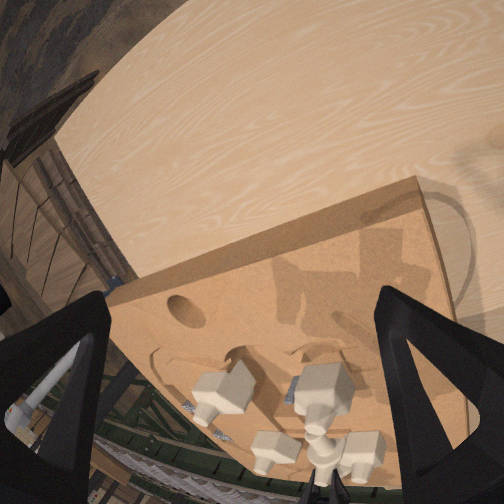

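>>> execute_actions([
  {"rows": [[-0.028,2.142,1.934,-1.295,0.71,1.571,-0.285, -0.212,1.329,1.609,-1.45,0.157,1.972,1],[-0.03,2.139,1.946,-1.3,0.72,1.571,-0.285, -0.212,1.329,1.609,-1.45,0.157,1.972,1],[-0.03,2.136,1.957,-1.305,0.73,1.571,-0.285, -0.212,1.329,1.609,-1.45,0.157,1.972,1],[-0.03,2.134,1.966,-1.31,0.74,1.571,-0.285, -0.212,1.329,1.609,-1.45,0.157,1.972,1],[-0.03,2.134,1.974,-1.315,0.75,1.571,-0.285, -0.212,1.329,1.609,-1.45,0.157,1.972,1],[-0.03,2.134,1.98,-1.32,0.76,1.571,-0.285, -0.212,1.329,1.609,-1.45,0.157,1.972,1],[-0.03,2.134,1.984,-1.325,0.76,1.571,-0.285, -0.212,1.329,1.609,-1.45,0.157,1.972,1],[-0.03,2.134,1.988,-1.33,0.76,1.571,-0.285, -0.212,1.329,1.609,-1.45,0.157,1.972,1],[-0.03,2.134,1.992,-1.334,0.76,1.571,-0.285, -0.212,1.329,1.609,-1.45,0.157,1.972,1],[-0.03,2.134,1.996,-1.338,0.76,1.571,-0.285, -0.212,1.329,1.609,-1.45,0.157,1.972,1],[-0.03,2.135,2.0,-1.343,0.76,1.571,-0.285, -0.212,1.329,1.609,-1.45,0.157,1.972,1],[-0.03,2.135,2.005,-1.348,0.76,1.571,-0.285, -0.212,1.329,1.609,-1.45,0.157,1.972,1],[-0.03,2.135,2.01,-1.353,0.76,1.571,-0.285, -0.212,1.329,1.609,-1.45,0.157,1.972,1],[-0.03,2.136,2.015,-1.359,0.76,1.571,-0.285, -0.212,1.329,1.609,-1.45,0.157,1.972,1],[-0.03,2.136,2.02,-1.365,0.76,1.571,-0.285, -0.212,1.329,1.609,-1.45,0.157,1.972,1]], "steps": 15},
], pictures=false)

>>> execute_actions([
  {"rows": [[-0.03,2.137,2.027,-1.372,0.76,1.571,-0.285, -0.212,1.329,1.609,-1.45,0.157,1.972,1],[-0.03,2.137,2.034,-1.378,0.76,1.571,-0.285, -0.212,1.329,1.609,-1.45,0.157,1.972,1],[-0.03,2.138,2.041,-1.385,0.76,1.571,-0.285, -0.212,1.329,1.609,-1.45,0.157,1.972,1],[-0.03,2.138,2.048,-1.391,0.76,1.571,-0.285, -0.212,1.329,1.609,-1.45,0.157,1.972,1],[-0.03,2.139,2.055,-1.398,0.76,1.571,-0.285, -0.212,1.329,1.609,-1.45,0.157,1.972,1],[-0.03,2.139,2.062,-1.404,0.76,1.571,-0.285, -0.212,1.329,1.609,-1.45,0.157,1.972,1],[-0.03,2.14,2.069,-1.411,0.76,1.571,-0.285, -0.212,1.329,1.609,-1.45,0.157,1.972,1],[-0.03,2.141,2.076,-1.417,0.76,1.571,-0.285, -0.212,1.329,1.609,-1.45,0.157,1.972,1],[-0.03,2.142,2.083,-1.424,0.76,1.571,-0.285, -0.212,1.329,1.609,-1.45,0.157,1.972,1],[-0.03,2.143,2.09,-1.43,0.76,1.571,-0.285, -0.212,1.329,1.609,-1.45,0.157,1.972,1],[-0.03,2.144,2.097,-1.436,0.76,1.571,-0.285, -0.212,1.329,1.609,-1.45,0.157,1.972,1],[-0.03,2.145,2.104,-1.442,0.76,1.571,-0.285, -0.212,1.329,1.609,-1.45,0.157,1.972,1],[-0.03,2.146,2.111,-1.448,0.76,1.571,-0.285, -0.212,1.329,1.609,-1.45,0.157,1.972,1],[-0.03,2.147,2.118,-1.454,0.76,1.571,-0.285, -0.212,1.329,1.609,-1.45,0.157,1.972,1],[-0.03,2.148,2.125,-1.46,0.76,1.571,-0.285, -0.212,1.329,1.609,-1.45,0.157,1.972,1]], "steps": 15},
], pictures=false)

>>> execute_actions([
  {"rows": [[-0.03,2.149,2.133,-1.467,0.76,1.571,-0.285, -0.212,1.329,1.609,-1.45,0.157,1.972,1],[-0.03,2.15,2.141,-1.474,0.76,1.571,-0.285, -0.212,1.329,1.609,-1.45,0.157,1.972,1],[-0.03,2.151,2.149,-1.481,0.76,1.571,-0.285, -0.212,1.329,1.609,-1.45,0.157,1.972,1],[-0.03,2.152,2.157,-1.488,0.76,1.571,-0.285, -0.212,1.329,1.609,-1.45,0.157,1.972,1],[-0.03,2.153,2.165,-1.495,0.76,1.571,-0.285, -0.212,1.329,1.609,-1.45,0.157,1.972,1],[-0.03,2.153,2.173,-1.503,0.76,1.571,-0.285, -0.212,1.329,1.609,-1.45,0.157,1.972,1],[-0.03,2.153,2.181,-1.511,0.76,1.571,-0.285, -0.212,1.329,1.609,-1.45,0.157,1.972,1],[-0.03,2.153,2.189,-1.519,0.76,1.571,-0.285, -0.212,1.329,1.609,-1.45,0.157,1.972,1],[-0.03,2.153,2.197,-1.527,0.76,1.571,-0.285, -0.212,1.329,1.609,-1.45,0.157,1.972,1],[-0.03,2.153,2.205,-1.534,0.76,1.571,-0.285, -0.212,1.329,1.609,-1.45,0.157,1.972,1],[-0.03,2.153,2.212,-1.54,0.76,1.571,-0.285, -0.212,1.329,1.609,-1.45,0.157,1.972,1],[-0.03,2.153,2.219,-1.545,0.76,1.571,-0.285, -0.212,1.329,1.609,-1.45,0.157,1.972,1],[-0.03,2.153,2.225,-1.549,0.76,1.571,-0.285, -0.212,1.329,1.609,-1.45,0.157,1.972,1],[-0.03,2.153,2.23,-1.552,0.76,1.571,-0.285, -0.212,1.329,1.609,-1.45,0.157,1.972,1],[-0.03,2.153,2.233,-1.553,0.76,1.571,-0.285, -0.212,1.329,1.609,-1.45,0.157,1.972,1]], "steps": 15},
], pictures=false)

>>> execute_actions([
  {"steps": 8},
])

Scene clock: 201.03 s of 4400.00 s.
left_arm: end_effector_position=(+0.4564, +0.1095, +0.1396) grip_measured=-0.251 end_effector_quat_wxyz=(+0.242, +0.685, +0.649, -0.225) | right_arm: end_effector_position=(+0.2785, -0.3910, +0.2737) grip_measured=+1.000 end_effector_quat_wxyz=(+0.180, +0.852, +0.479, +0.113)
Joint positions: left_arm=[-0.032  2.158  1.96  -1.331  0.672  1.566  0.035] | right_arm=[-0.212  1.329  1.609 -1.45   0.157  1.972  0.094]
Joint velocities: left_arm=[-0.012  0.032  0.129 -0.168 -0.037  0.007 -0.001] | right_arm=[-0.002 -0.012 -0.002 -0.022 -0.037 -0.066  0.   ]
Motor temperatures (°C, as the motors report them): left_arm=[26 38 30 27 30 24] | right_arm=[26 29 30 31 26 24]
Steps of this call (steps 1 to 15: the robot went on to your last target; steps 16 to 90: nothing new was sent; then 66.97 s passed at rest; steps 91 to 105: all 15 steps of this action). Readings (joint positions):
91: left_arm=[-0.032 2.151 1.933 -1.302 0.676 1.566] | right_arm=[-0.212 1.329 1.609 -1.450 0.157 1.972]
92: left_arm=[-0.032 2.151 1.933 -1.302 0.677 1.566] | right_arm=[-0.212 1.329 1.609 -1.450 0.157 1.972]
94: left_arm=[-0.032 2.151 1.933 -1.302 0.678 1.566] | right_arm=[-0.212 1.329 1.609 -1.450 0.157 1.972]
98: left_arm=[-0.032 2.151 1.936 -1.306 0.679 1.566] | right_arm=[-0.212 1.329 1.609 -1.450 0.157 1.972]
105: the state above

Scene clock: 201.53 s of 4400.00 s.
left_arm: end_effector_position=(+0.4568, +0.1099, +0.1619) grip_measured=-0.251 end_effector_quat_wxyz=(+0.242, +0.686, +0.649, -0.223) | right_arm: end_effector_position=(+0.2785, -0.3910, +0.2737) grip_measured=+1.000 end_effector_quat_wxyz=(+0.180, +0.852, +0.479, +0.113)
Joint positions: left_arm=[-0.032  2.166  2.062 -1.421  0.669  1.567  0.035] | right_arm=[-0.212  1.329  1.609 -1.45   0.157  1.972  0.094]
Joint velocities: left_arm=[ 0.012 -0.007  0.183 -0.183  0.007 -0.051 -0.   ] | right_arm=[ 0.002 -0.012 -0.012  0.051 -0.066  0.022  0.   ]
Motor temperatures (°C, as the motors report them): left_arm=[26 38 30 27 30 24] | right_arm=[26 29 30 31 26 24]
Steps of this call (steps 1 to 15: all 15 steps of this action). Readings (joint positions):
1: left_arm=[-0.032 2.159 1.965 -1.336 0.672 1.567] | right_arm=[-0.212 1.329 1.609 -1.450 0.157 1.972]
2: left_arm=[-0.032 2.161 1.971 -1.342 0.671 1.567] | right_arm=[-0.212 1.329 1.609 -1.450 0.157 1.972]
4: left_arm=[-0.032 2.164 1.983 -1.353 0.670 1.567] | right_arm=[-0.212 1.329 1.609 -1.450 0.157 1.972]
8: left_arm=[-0.032 2.166 2.011 -1.378 0.669 1.567] | right_arm=[-0.212 1.329 1.609 -1.450 0.157 1.972]
15: the state above

Scene clock: 202.03 s of 4400.00 s.
left_arm: end_effector_position=(+0.4547, +0.1101, +0.1845) grip_measured=-0.251 end_effector_quat_wxyz=(+0.242, +0.686, +0.649, -0.223) | right_arm: end_effector_position=(+0.2785, -0.3910, +0.2737) grip_measured=+1.000 end_effector_quat_wxyz=(+0.180, +0.852, +0.479, +0.113)
Joint positions: left_arm=[-0.032  2.179  2.174 -1.522  0.669  1.567  0.035] | right_arm=[-0.212  1.329  1.609 -1.45   0.157  1.972  0.094]
Joint velocities: left_arm=[ 0.007  0.007  0.173 -0.11   0.022 -0.022 -0.001] | right_arm=[-0.007  0.007 -0.007 -0.037 -0.007  0.007  0.   ]
Motor temperatures (°C, as the motors report them): left_arm=[26 38 30 27 30 24] | right_arm=[26 29 30 31 26 24]
Steps of this call (steps 1 to 15: all 15 steps of this action). Readings (joint positions):
1: left_arm=[-0.032 2.166 2.070 -1.427 0.669 1.567] | right_arm=[-0.212 1.329 1.609 -1.450 0.157 1.972]
2: left_arm=[-0.032 2.166 2.076 -1.434 0.669 1.567] | right_arm=[-0.212 1.329 1.609 -1.450 0.157 1.972]
4: left_arm=[-0.032 2.167 2.093 -1.448 0.669 1.567] | right_arm=[-0.212 1.329 1.609 -1.450 0.157 1.972]
8: left_arm=[-0.032 2.174 2.126 -1.475 0.669 1.567] | right_arm=[-0.212 1.329 1.609 -1.450 0.157 1.972]
15: the state above

Scene clock: 202.30 s of 4400.00 s.
left_arm: end_effector_position=(+0.4531, +0.1101, +0.1871) grip_measured=-0.251 end_effector_quat_wxyz=(+0.240, +0.685, +0.650, -0.224) | right_arm: end_effector_position=(+0.2785, -0.3910, +0.2737) grip_measured=+1.000 end_effector_quat_wxyz=(+0.180, +0.852, +0.479, +0.113)
Joint positions: left_arm=[-0.032  2.179  2.185 -1.537  0.669  1.567  0.035] | right_arm=[-0.212  1.329  1.609 -1.45   0.157  1.972  0.094]
Joint velocities: left_arm=[-0.007  0.007  0.002 -0.007  0.022 -0.022 -0.   ] | right_arm=[-0.007 -0.002  0.012 -0.007 -0.037  0.022  0.   ]
Motor temperatures (°C, as the motors report them): left_arm=[26 38 30 27 30 24] | right_arm=[26 29 30 31 26 24]
Steps of this call (steps 1 to 8: the robot went on to your last target). Readings (joint positions):
1: left_arm=[-0.032 2.179 2.179 -1.526 0.669 1.567] | right_arm=[-0.212 1.329 1.609 -1.450 0.157 1.972]
2: left_arm=[-0.032 2.179 2.183 -1.529 0.669 1.567] | right_arm=[-0.212 1.329 1.609 -1.450 0.157 1.972]
4: left_arm=[-0.032 2.179 2.185 -1.532 0.669 1.567] | right_arm=[-0.212 1.329 1.609 -1.450 0.157 1.972]
8: the state above
camera_calibration (this result's frames):
cam_left_wrist: T_world_to_cam=[[-0.997899, 0.0105035, -0.0639282, 0.470135], [0.0139054, 0.998497, -0.0530048, -0.0580921], [0.0632754, -0.0537824, -0.996546, 0.264215], [0, 0, 0, 1]] pos_world=[0.453237, 0.0672769, 0.290278]
cam_right_wrist: T_world_to_cam=[[-0.762833, 0.504624, -0.404277, 0.515766], [0.25383, 0.808757, 0.530549, 0.123357], [0.59469, 0.302103, -0.745036, 0.254517], [0, 0, 0, 1]] pos_world=[0.210773, -0.436924, 0.33269]

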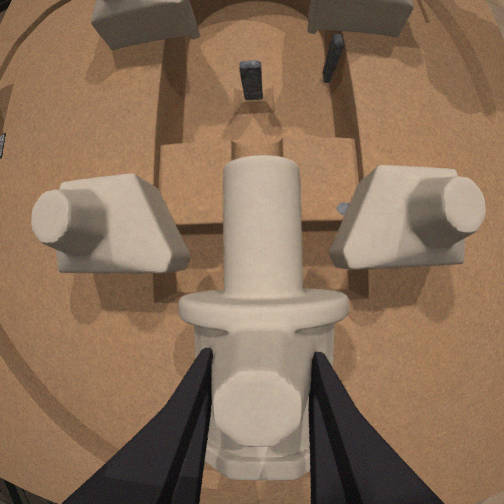

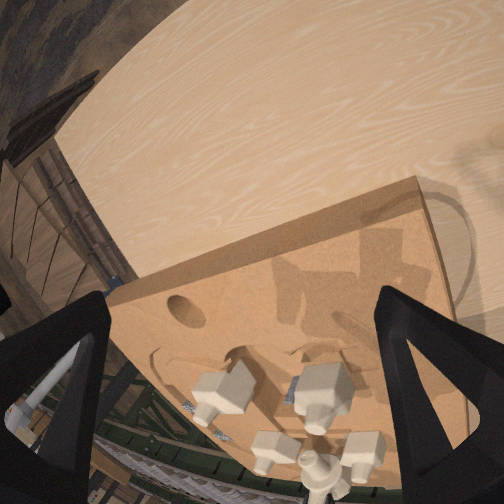

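>>> execute_actions([
  {"rows": [[-0.027,2.14,2.225,-1.55,0.76,1.571,-0.285, -0.212,1.329,1.609,-1.45,0.157,1.972,1],[-0.02,2.128,2.215,-1.545,0.76,1.571,-0.285, -0.212,1.329,1.609,-1.45,0.157,1.972,1],[-0.012,2.118,2.205,-1.54,0.76,1.571,-0.285, -0.212,1.329,1.609,-1.45,0.157,1.972,1],[0.0,2.112,2.196,-1.535,0.76,1.571,-0.285, -0.212,1.329,1.609,-1.45,0.157,1.972,1],[0.016,2.107,2.189,-1.53,0.76,1.571,-0.285, -0.212,1.329,1.609,-1.45,0.157,1.972,1],[0.034,2.101,2.183,-1.525,0.76,1.571,-0.285, -0.212,1.329,1.609,-1.45,0.157,1.972,1],[0.056,2.094,2.176,-1.52,0.76,1.571,-0.285, -0.212,1.329,1.609,-1.45,0.157,1.972,1],[0.079,2.087,2.168,-1.515,0.76,1.571,-0.285, -0.212,1.329,1.609,-1.45,0.157,1.972,1],[0.106,2.079,2.158,-1.511,0.76,1.571,-0.285, -0.212,1.329,1.609,-1.45,0.157,1.972,1],[0.135,2.07,2.148,-1.507,0.76,1.571,-0.285, -0.212,1.329,1.609,-1.45,0.157,1.972,1],[0.165,2.06,2.136,-1.503,0.76,1.571,-0.285, -0.212,1.329,1.609,-1.45,0.157,1.972,1],[0.196,2.051,2.123,-1.499,0.76,1.571,-0.285, -0.212,1.329,1.609,-1.45,0.157,1.972,1],[0.229,2.04,2.11,-1.494,0.76,1.571,-0.285, -0.212,1.329,1.609,-1.45,0.157,1.972,1],[0.263,2.03,2.096,-1.49,0.76,1.571,-0.285, -0.212,1.329,1.609,-1.45,0.157,1.972,1],[0.296,2.019,2.081,-1.485,0.76,1.571,-0.285, -0.212,1.329,1.609,-1.45,0.157,1.972,1]], "steps": 15},
], pictures=false)

>>> execute_actions([
  {"rows": [[0.33,2.009,2.067,-1.481,0.76,1.571,-0.285, -0.212,1.329,1.609,-1.45,0.157,1.972,1],[0.363,1.998,2.052,-1.476,0.76,1.571,-0.285, -0.212,1.329,1.609,-1.45,0.157,1.972,1],[0.397,1.988,2.037,-1.471,0.76,1.571,-0.285, -0.212,1.329,1.609,-1.45,0.157,1.972,1],[0.43,1.978,2.022,-1.467,0.76,1.571,-0.285, -0.212,1.329,1.609,-1.45,0.157,1.972,1],[0.464,1.967,2.007,-1.462,0.76,1.571,-0.285, -0.212,1.329,1.609,-1.45,0.157,1.972,1],[0.497,1.957,1.993,-1.458,0.76,1.571,-0.285, -0.212,1.329,1.609,-1.45,0.157,1.972,1],[0.531,1.946,1.977,-1.453,0.76,1.571,-0.285, -0.212,1.329,1.609,-1.45,0.157,1.972,1],[0.565,1.936,1.963,-1.448,0.76,1.571,-0.285, -0.212,1.329,1.609,-1.45,0.157,1.972,1],[0.598,1.925,1.948,-1.444,0.76,1.571,-0.285, -0.212,1.329,1.609,-1.45,0.157,1.972,1],[0.631,1.915,1.933,-1.439,0.76,1.571,-0.285, -0.212,1.329,1.609,-1.45,0.157,1.972,1],[0.665,1.905,1.918,-1.435,0.76,1.571,-0.285, -0.212,1.329,1.609,-1.45,0.157,1.972,1],[0.699,1.894,1.904,-1.43,0.76,1.571,-0.285, -0.212,1.329,1.609,-1.45,0.157,1.972,1],[0.732,1.884,1.889,-1.425,0.76,1.571,-0.285, -0.212,1.329,1.609,-1.45,0.157,1.972,1],[0.764,1.874,1.874,-1.421,0.76,1.571,-0.285, -0.212,1.329,1.609,-1.45,0.157,1.972,1],[0.797,1.863,1.859,-1.417,0.76,1.571,-0.285, -0.212,1.329,1.609,-1.45,0.157,1.972,1]], "steps": 15},
], pictures=false)

>>> execute_actions([
  {"rows": [[0.827,1.854,1.845,-1.41,0.76,1.571,-0.285, -0.212,1.329,1.609,-1.45,0.157,1.972,1],[0.857,1.845,1.831,-1.403,0.76,1.571,-0.285, -0.212,1.329,1.609,-1.45,0.157,1.972,1],[0.883,1.836,1.817,-1.395,0.76,1.571,-0.285, -0.212,1.329,1.609,-1.45,0.157,1.972,1],[0.909,1.828,1.803,-1.386,0.76,1.571,-0.285, -0.212,1.329,1.609,-1.45,0.157,1.972,1],[0.933,1.821,1.789,-1.376,0.765,1.571,-0.285, -0.212,1.329,1.609,-1.45,0.157,1.972,1],[0.954,1.814,1.775,-1.366,0.765,1.571,-0.285, -0.212,1.329,1.609,-1.45,0.157,1.972,1],[0.973,1.808,1.761,-1.355,0.77,1.571,-0.285, -0.212,1.329,1.609,-1.45,0.157,1.972,1],[0.991,1.803,1.747,-1.344,0.77,1.571,-0.285, -0.212,1.329,1.609,-1.45,0.157,1.972,1],[1.006,1.798,1.733,-1.333,0.77,1.571,-0.285, -0.212,1.329,1.609,-1.45,0.157,1.972,1],[1.017,1.795,1.719,-1.321,0.77,1.571,-0.285, -0.212,1.329,1.609,-1.45,0.157,1.972,1],[1.028,1.791,1.705,-1.308,0.77,1.571,-0.285, -0.212,1.329,1.609,-1.45,0.157,1.972,1],[1.035,1.789,1.691,-1.295,0.77,1.571,-0.285, -0.212,1.329,1.609,-1.45,0.157,1.972,1],[1.04,1.788,1.677,-1.281,0.77,1.571,-0.285, -0.212,1.329,1.609,-1.45,0.157,1.972,1],[1.042,1.787,1.663,-1.267,0.77,1.571,-0.285, -0.212,1.329,1.609,-1.45,0.157,1.972,1],[1.042,1.787,1.649,-1.253,0.77,1.571,-0.285, -0.212,1.329,1.609,-1.45,0.157,1.972,1]], "steps": 15},
], pictures=false)

>>> execute_actions([
  {"rows": [[1.042,1.787,1.634,-1.238,0.77,1.571,-0.285, -0.212,1.329,1.609,-1.45,0.157,1.972,1],[1.042,1.787,1.619,-1.223,0.77,1.571,-0.285, -0.212,1.329,1.609,-1.45,0.157,1.972,1],[1.042,1.787,1.604,-1.208,0.77,1.571,-0.285, -0.212,1.329,1.609,-1.45,0.157,1.972,1],[1.042,1.787,1.589,-1.193,0.77,1.571,-0.285, -0.212,1.329,1.609,-1.45,0.157,1.972,1],[1.042,1.787,1.574,-1.178,0.77,1.571,-0.285, -0.212,1.329,1.609,-1.45,0.157,1.972,1],[1.042,1.787,1.559,-1.164,0.77,1.571,-0.285, -0.212,1.329,1.609,-1.45,0.157,1.972,1],[1.042,1.787,1.544,-1.151,0.77,1.571,-0.285, -0.212,1.329,1.609,-1.45,0.157,1.972,1],[1.042,1.787,1.53,-1.14,0.77,1.571,-0.285, -0.212,1.329,1.609,-1.45,0.157,1.972,1],[1.042,1.787,1.516,-1.13,0.77,1.571,-0.285, -0.212,1.329,1.609,-1.45,0.157,1.972,1],[1.042,1.787,1.503,-1.122,0.77,1.571,-0.285, -0.212,1.329,1.609,-1.45,0.157,1.972,1],[1.042,1.787,1.49,-1.116,0.77,1.571,-0.285, -0.212,1.329,1.609,-1.45,0.157,1.972,1],[1.042,1.787,1.478,-1.112,0.77,1.571,-0.285, -0.212,1.329,1.609,-1.45,0.157,1.972,1],[1.042,1.787,1.467,-1.109,0.77,1.571,-0.285, -0.212,1.329,1.609,-1.45,0.157,1.972,1],[1.042,1.787,1.458,-1.107,0.77,1.571,-0.285, -0.212,1.329,1.609,-1.45,0.157,1.972,1],[1.042,1.787,1.45,-1.106,0.77,1.571,-0.285, -0.212,1.329,1.609,-1.45,0.157,1.972,1]], "steps": 15},
], pictures=false)

>>> execute_actions([
  {"steps": 8},
])

Scene clock: 322.80 s of 4400.00 s.
left_arm: end_effector_position=(+0.4599, +0.2156, +0.1933) grip_measured=-0.251 end_effector_quat_wxyz=(+0.273, +0.598, +0.729, -0.191) | right_arm: end_effector_position=(+0.2785, -0.3910, +0.2737) grip_measured=+1.000 end_effector_quat_wxyz=(+0.180, +0.852, +0.479, +0.113)
Joint positions: left_arm=[ 0.223  2.108  2.094 -1.506  0.678  1.567  0.035] | right_arm=[-0.212  1.329  1.609 -1.45   0.157  1.972  0.094]
Joint velocities: left_arm=[ 1.062 -0.31  -0.393  0.168 -0.022 -0.022 -0.001] | right_arm=[ 0.002 -0.002 -0.002 -0.022 -0.051  0.007  0.   ]
Motor temperatures (°C, as the motors report them): left_arm=[26 41 33 26 32 24] | right_arm=[26 28 30 30 26 24]
Steps of this call (steps 1 to 30: the robot went on to your last target; steps 31 to 90: nothing new was sent; then 117.00 s passed at rest; steps 91 to 105: all 15 steps of this action). Readings (joint positions):
91: left_arm=[-0.032 2.179 2.185 -1.540 0.669 1.567] | right_arm=[-0.212 1.329 1.609 -1.450 0.157 1.972]
92: left_arm=[-0.032 2.179 2.185 -1.540 0.669 1.567] | right_arm=[-0.212 1.329 1.609 -1.450 0.157 1.972]
94: left_arm=[-0.029 2.179 2.185 -1.540 0.669 1.567] | right_arm=[-0.212 1.329 1.609 -1.450 0.157 1.972]
98: left_arm=[0.011 2.169 2.169 -1.533 0.676 1.567] | right_arm=[-0.212 1.329 1.609 -1.450 0.157 1.972]
105: the state above

Scene clock: 323.30 s of 4400.00 s.
left_arm: end_effector_position=(+0.3897, +0.4065, +0.1961) grip_measured=-0.251 end_effector_quat_wxyz=(+0.309, +0.395, +0.858, -0.109) | right_arm: end_effector_position=(+0.2785, -0.3910, +0.2737) grip_measured=+1.000 end_effector_quat_wxyz=(+0.180, +0.852, +0.479, +0.113)
Joint positions: left_arm=[ 0.736  1.946  1.873 -1.438  0.665  1.567  0.035] | right_arm=[-0.212  1.329  1.609 -1.45   0.157  1.972  0.094]
Joint velocities: left_arm=[ 0.911 -0.3   -0.447  0.095 -0.022 -0.051  0.   ] | right_arm=[-0.007  0.002 -0.007 -0.022 -0.051 -0.007  0.   ]
Motor temperatures (°C, as the motors report them): left_arm=[26 41 33 26 32 24] | right_arm=[26 28 30 30 26 24]
Steps of this call (steps 1 to 15: all 15 steps of this action). Readings (joint positions):
1: left_arm=[0.261 2.097 2.080 -1.500 0.677 1.567] | right_arm=[-0.212 1.329 1.609 -1.450 0.157 1.972]
2: left_arm=[0.299 2.085 2.067 -1.493 0.676 1.567] | right_arm=[-0.212 1.329 1.609 -1.450 0.157 1.972]
4: left_arm=[0.373 2.063 2.038 -1.482 0.672 1.567] | right_arm=[-0.212 1.329 1.609 -1.450 0.157 1.972]
8: left_arm=[0.510 2.019 1.978 -1.463 0.666 1.567] | right_arm=[-0.212 1.329 1.609 -1.450 0.157 1.972]
15: the state above

Scene clock: 323.80 s of 4400.00 s.
left_arm: end_effector_position=(+0.3118, +0.4885, +0.1782) grip_measured=-0.251 end_effector_quat_wxyz=(+0.322, +0.262, +0.908, -0.054) | right_arm: end_effector_position=(+0.2785, -0.3910, +0.2737) grip_measured=+1.000 end_effector_quat_wxyz=(+0.180, +0.852, +0.479, +0.113)
Joint positions: left_arm=[ 1.041  1.842  1.664 -1.32   0.662  1.567  0.035] | right_arm=[-0.212  1.329  1.609 -1.45   0.157  1.972  0.094]
Joint velocities: left_arm=[ 0.071 -0.002 -0.393  0.33  -0.066  0.007 -0.   ] | right_arm=[ 0.002 -0.002  0.002  0.066  0.066 -0.037  0.   ]
Motor temperatures (°C, as the motors report them): left_arm=[26 41 33 26 32 24] | right_arm=[26 28 30 30 26 24]
Steps of this call (steps 1 to 15: all 15 steps of this action). Readings (joint positions):
1: left_arm=[0.769 1.936 1.858 -1.434 0.664 1.567] | right_arm=[-0.212 1.329 1.609 -1.450 0.157 1.972]
2: left_arm=[0.801 1.925 1.844 -1.430 0.664 1.567] | right_arm=[-0.212 1.329 1.609 -1.450 0.157 1.972]
4: left_arm=[0.863 1.906 1.816 -1.419 0.663 1.567] | right_arm=[-0.212 1.329 1.609 -1.450 0.157 1.972]
8: left_arm=[0.964 1.871 1.761 -1.389 0.662 1.567] | right_arm=[-0.212 1.329 1.609 -1.450 0.157 1.972]
15: the state above

Scene clock: 324.30 s of 4400.00 s.
left_arm: end_effector_position=(+0.3069, +0.4805, +0.1251) grip_measured=-0.251 end_effector_quat_wxyz=(+0.319, +0.256, +0.910, -0.070) | right_arm: end_effector_position=(+0.2785, -0.3910, +0.2737) grip_measured=+1.000 end_effector_quat_wxyz=(+0.180, +0.852, +0.479, +0.113)
Joint positions: left_arm=[ 1.043  1.842  1.452 -1.142  0.665  1.568  0.035] | right_arm=[-0.212  1.329  1.609 -1.45   0.157  1.972  0.094]
Joint velocities: left_arm=[-0.017  0.002 -0.295  0.11  -0.022 -0.007 -0.001] | right_arm=[ 0.007  0.007 -0.002 -0.037 -0.051 -0.022  0.   ]
Motor temperatures (°C, as the motors report them): left_arm=[26 41 33 26 32 24] | right_arm=[26 28 30 30 26 24]
Steps of this call (steps 1 to 15: all 15 steps of this action). Readings (joint positions):
1: left_arm=[1.043 1.842 1.650 -1.307 0.662 1.567] | right_arm=[-0.212 1.329 1.609 -1.450 0.157 1.972]
2: left_arm=[1.043 1.842 1.635 -1.294 0.662 1.567] | right_arm=[-0.212 1.329 1.609 -1.450 0.157 1.972]
4: left_arm=[1.043 1.842 1.603 -1.266 0.664 1.568] | right_arm=[-0.212 1.329 1.609 -1.450 0.157 1.972]
8: left_arm=[1.043 1.842 1.541 -1.212 0.665 1.568] | right_arm=[-0.212 1.329 1.609 -1.450 0.157 1.972]
15: the state above

Scene clock: 324.57 s of 4400.00 s.
left_arm: end_effector_position=(+0.3062, +0.4792, +0.1202) grip_measured=-0.251 end_effector_quat_wxyz=(+0.319, +0.256, +0.910, -0.071) | right_arm: end_effector_position=(+0.2785, -0.3910, +0.2737) grip_measured=+1.000 end_effector_quat_wxyz=(+0.180, +0.852, +0.479, +0.113)
Joint positions: left_arm=[ 1.043  1.842  1.433 -1.126  0.665  1.568  0.035] | right_arm=[-0.212  1.329  1.609 -1.45   0.157  1.972  0.094]
Joint velocities: left_arm=[-0.002  0.017 -0.007  0.095 -0.007 -0.051  0.   ] | right_arm=[-0.012 -0.012 -0.002 -0.037  0.022 -0.022  0.   ]
Motor temperatures (°C, as the motors report them): left_arm=[26 41 33 26 32 24] | right_arm=[26 28 30 30 26 24]
Steps of this call (steps 1 to 8: the robot went on to your last target). Readings (joint positions):
1: left_arm=[1.043 1.842 1.444 -1.138 0.665 1.568] | right_arm=[-0.212 1.329 1.609 -1.450 0.157 1.972]
2: left_arm=[1.043 1.842 1.438 -1.136 0.665 1.568] | right_arm=[-0.212 1.329 1.609 -1.450 0.157 1.972]
4: left_arm=[1.043 1.842 1.433 -1.136 0.665 1.568] | right_arm=[-0.212 1.329 1.609 -1.450 0.157 1.972]
8: the state above
camera_calibration (this result's frames):
cam_left_wrist: T_world_to_cam=[[-0.485041, -0.87246, -0.0595632, 0.580937], [-0.871507, 0.487886, -0.0494269, 0.0872207], [0.072183, 0.0279356, -0.997, 0.184911], [0, 0, 0, 1]] pos_world=[0.344445, 0.459125, 0.22327]
cam_right_wrist: T_world_to_cam=[[-0.762833, 0.504624, -0.404277, 0.515766], [0.25383, 0.808757, 0.530549, 0.123357], [0.59469, 0.302103, -0.745036, 0.254517], [0, 0, 0, 1]] pos_world=[0.210773, -0.436924, 0.33269]

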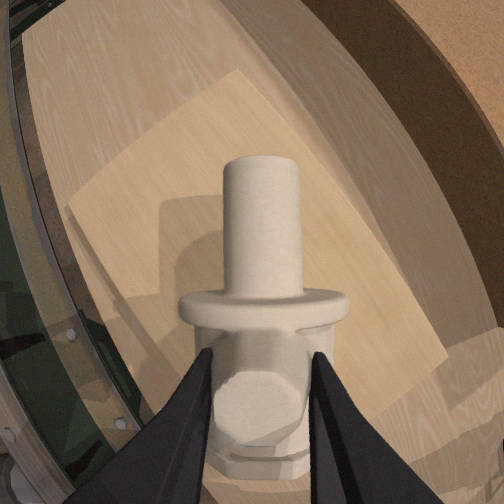

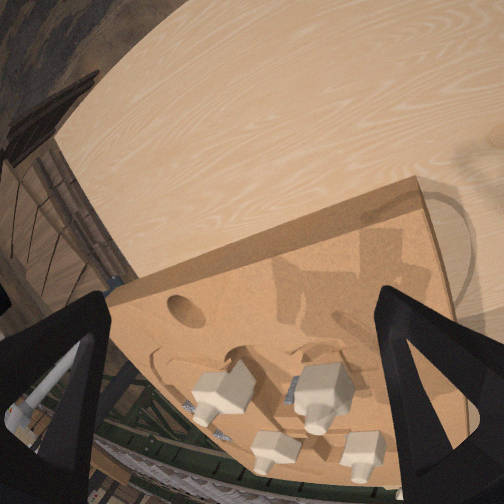

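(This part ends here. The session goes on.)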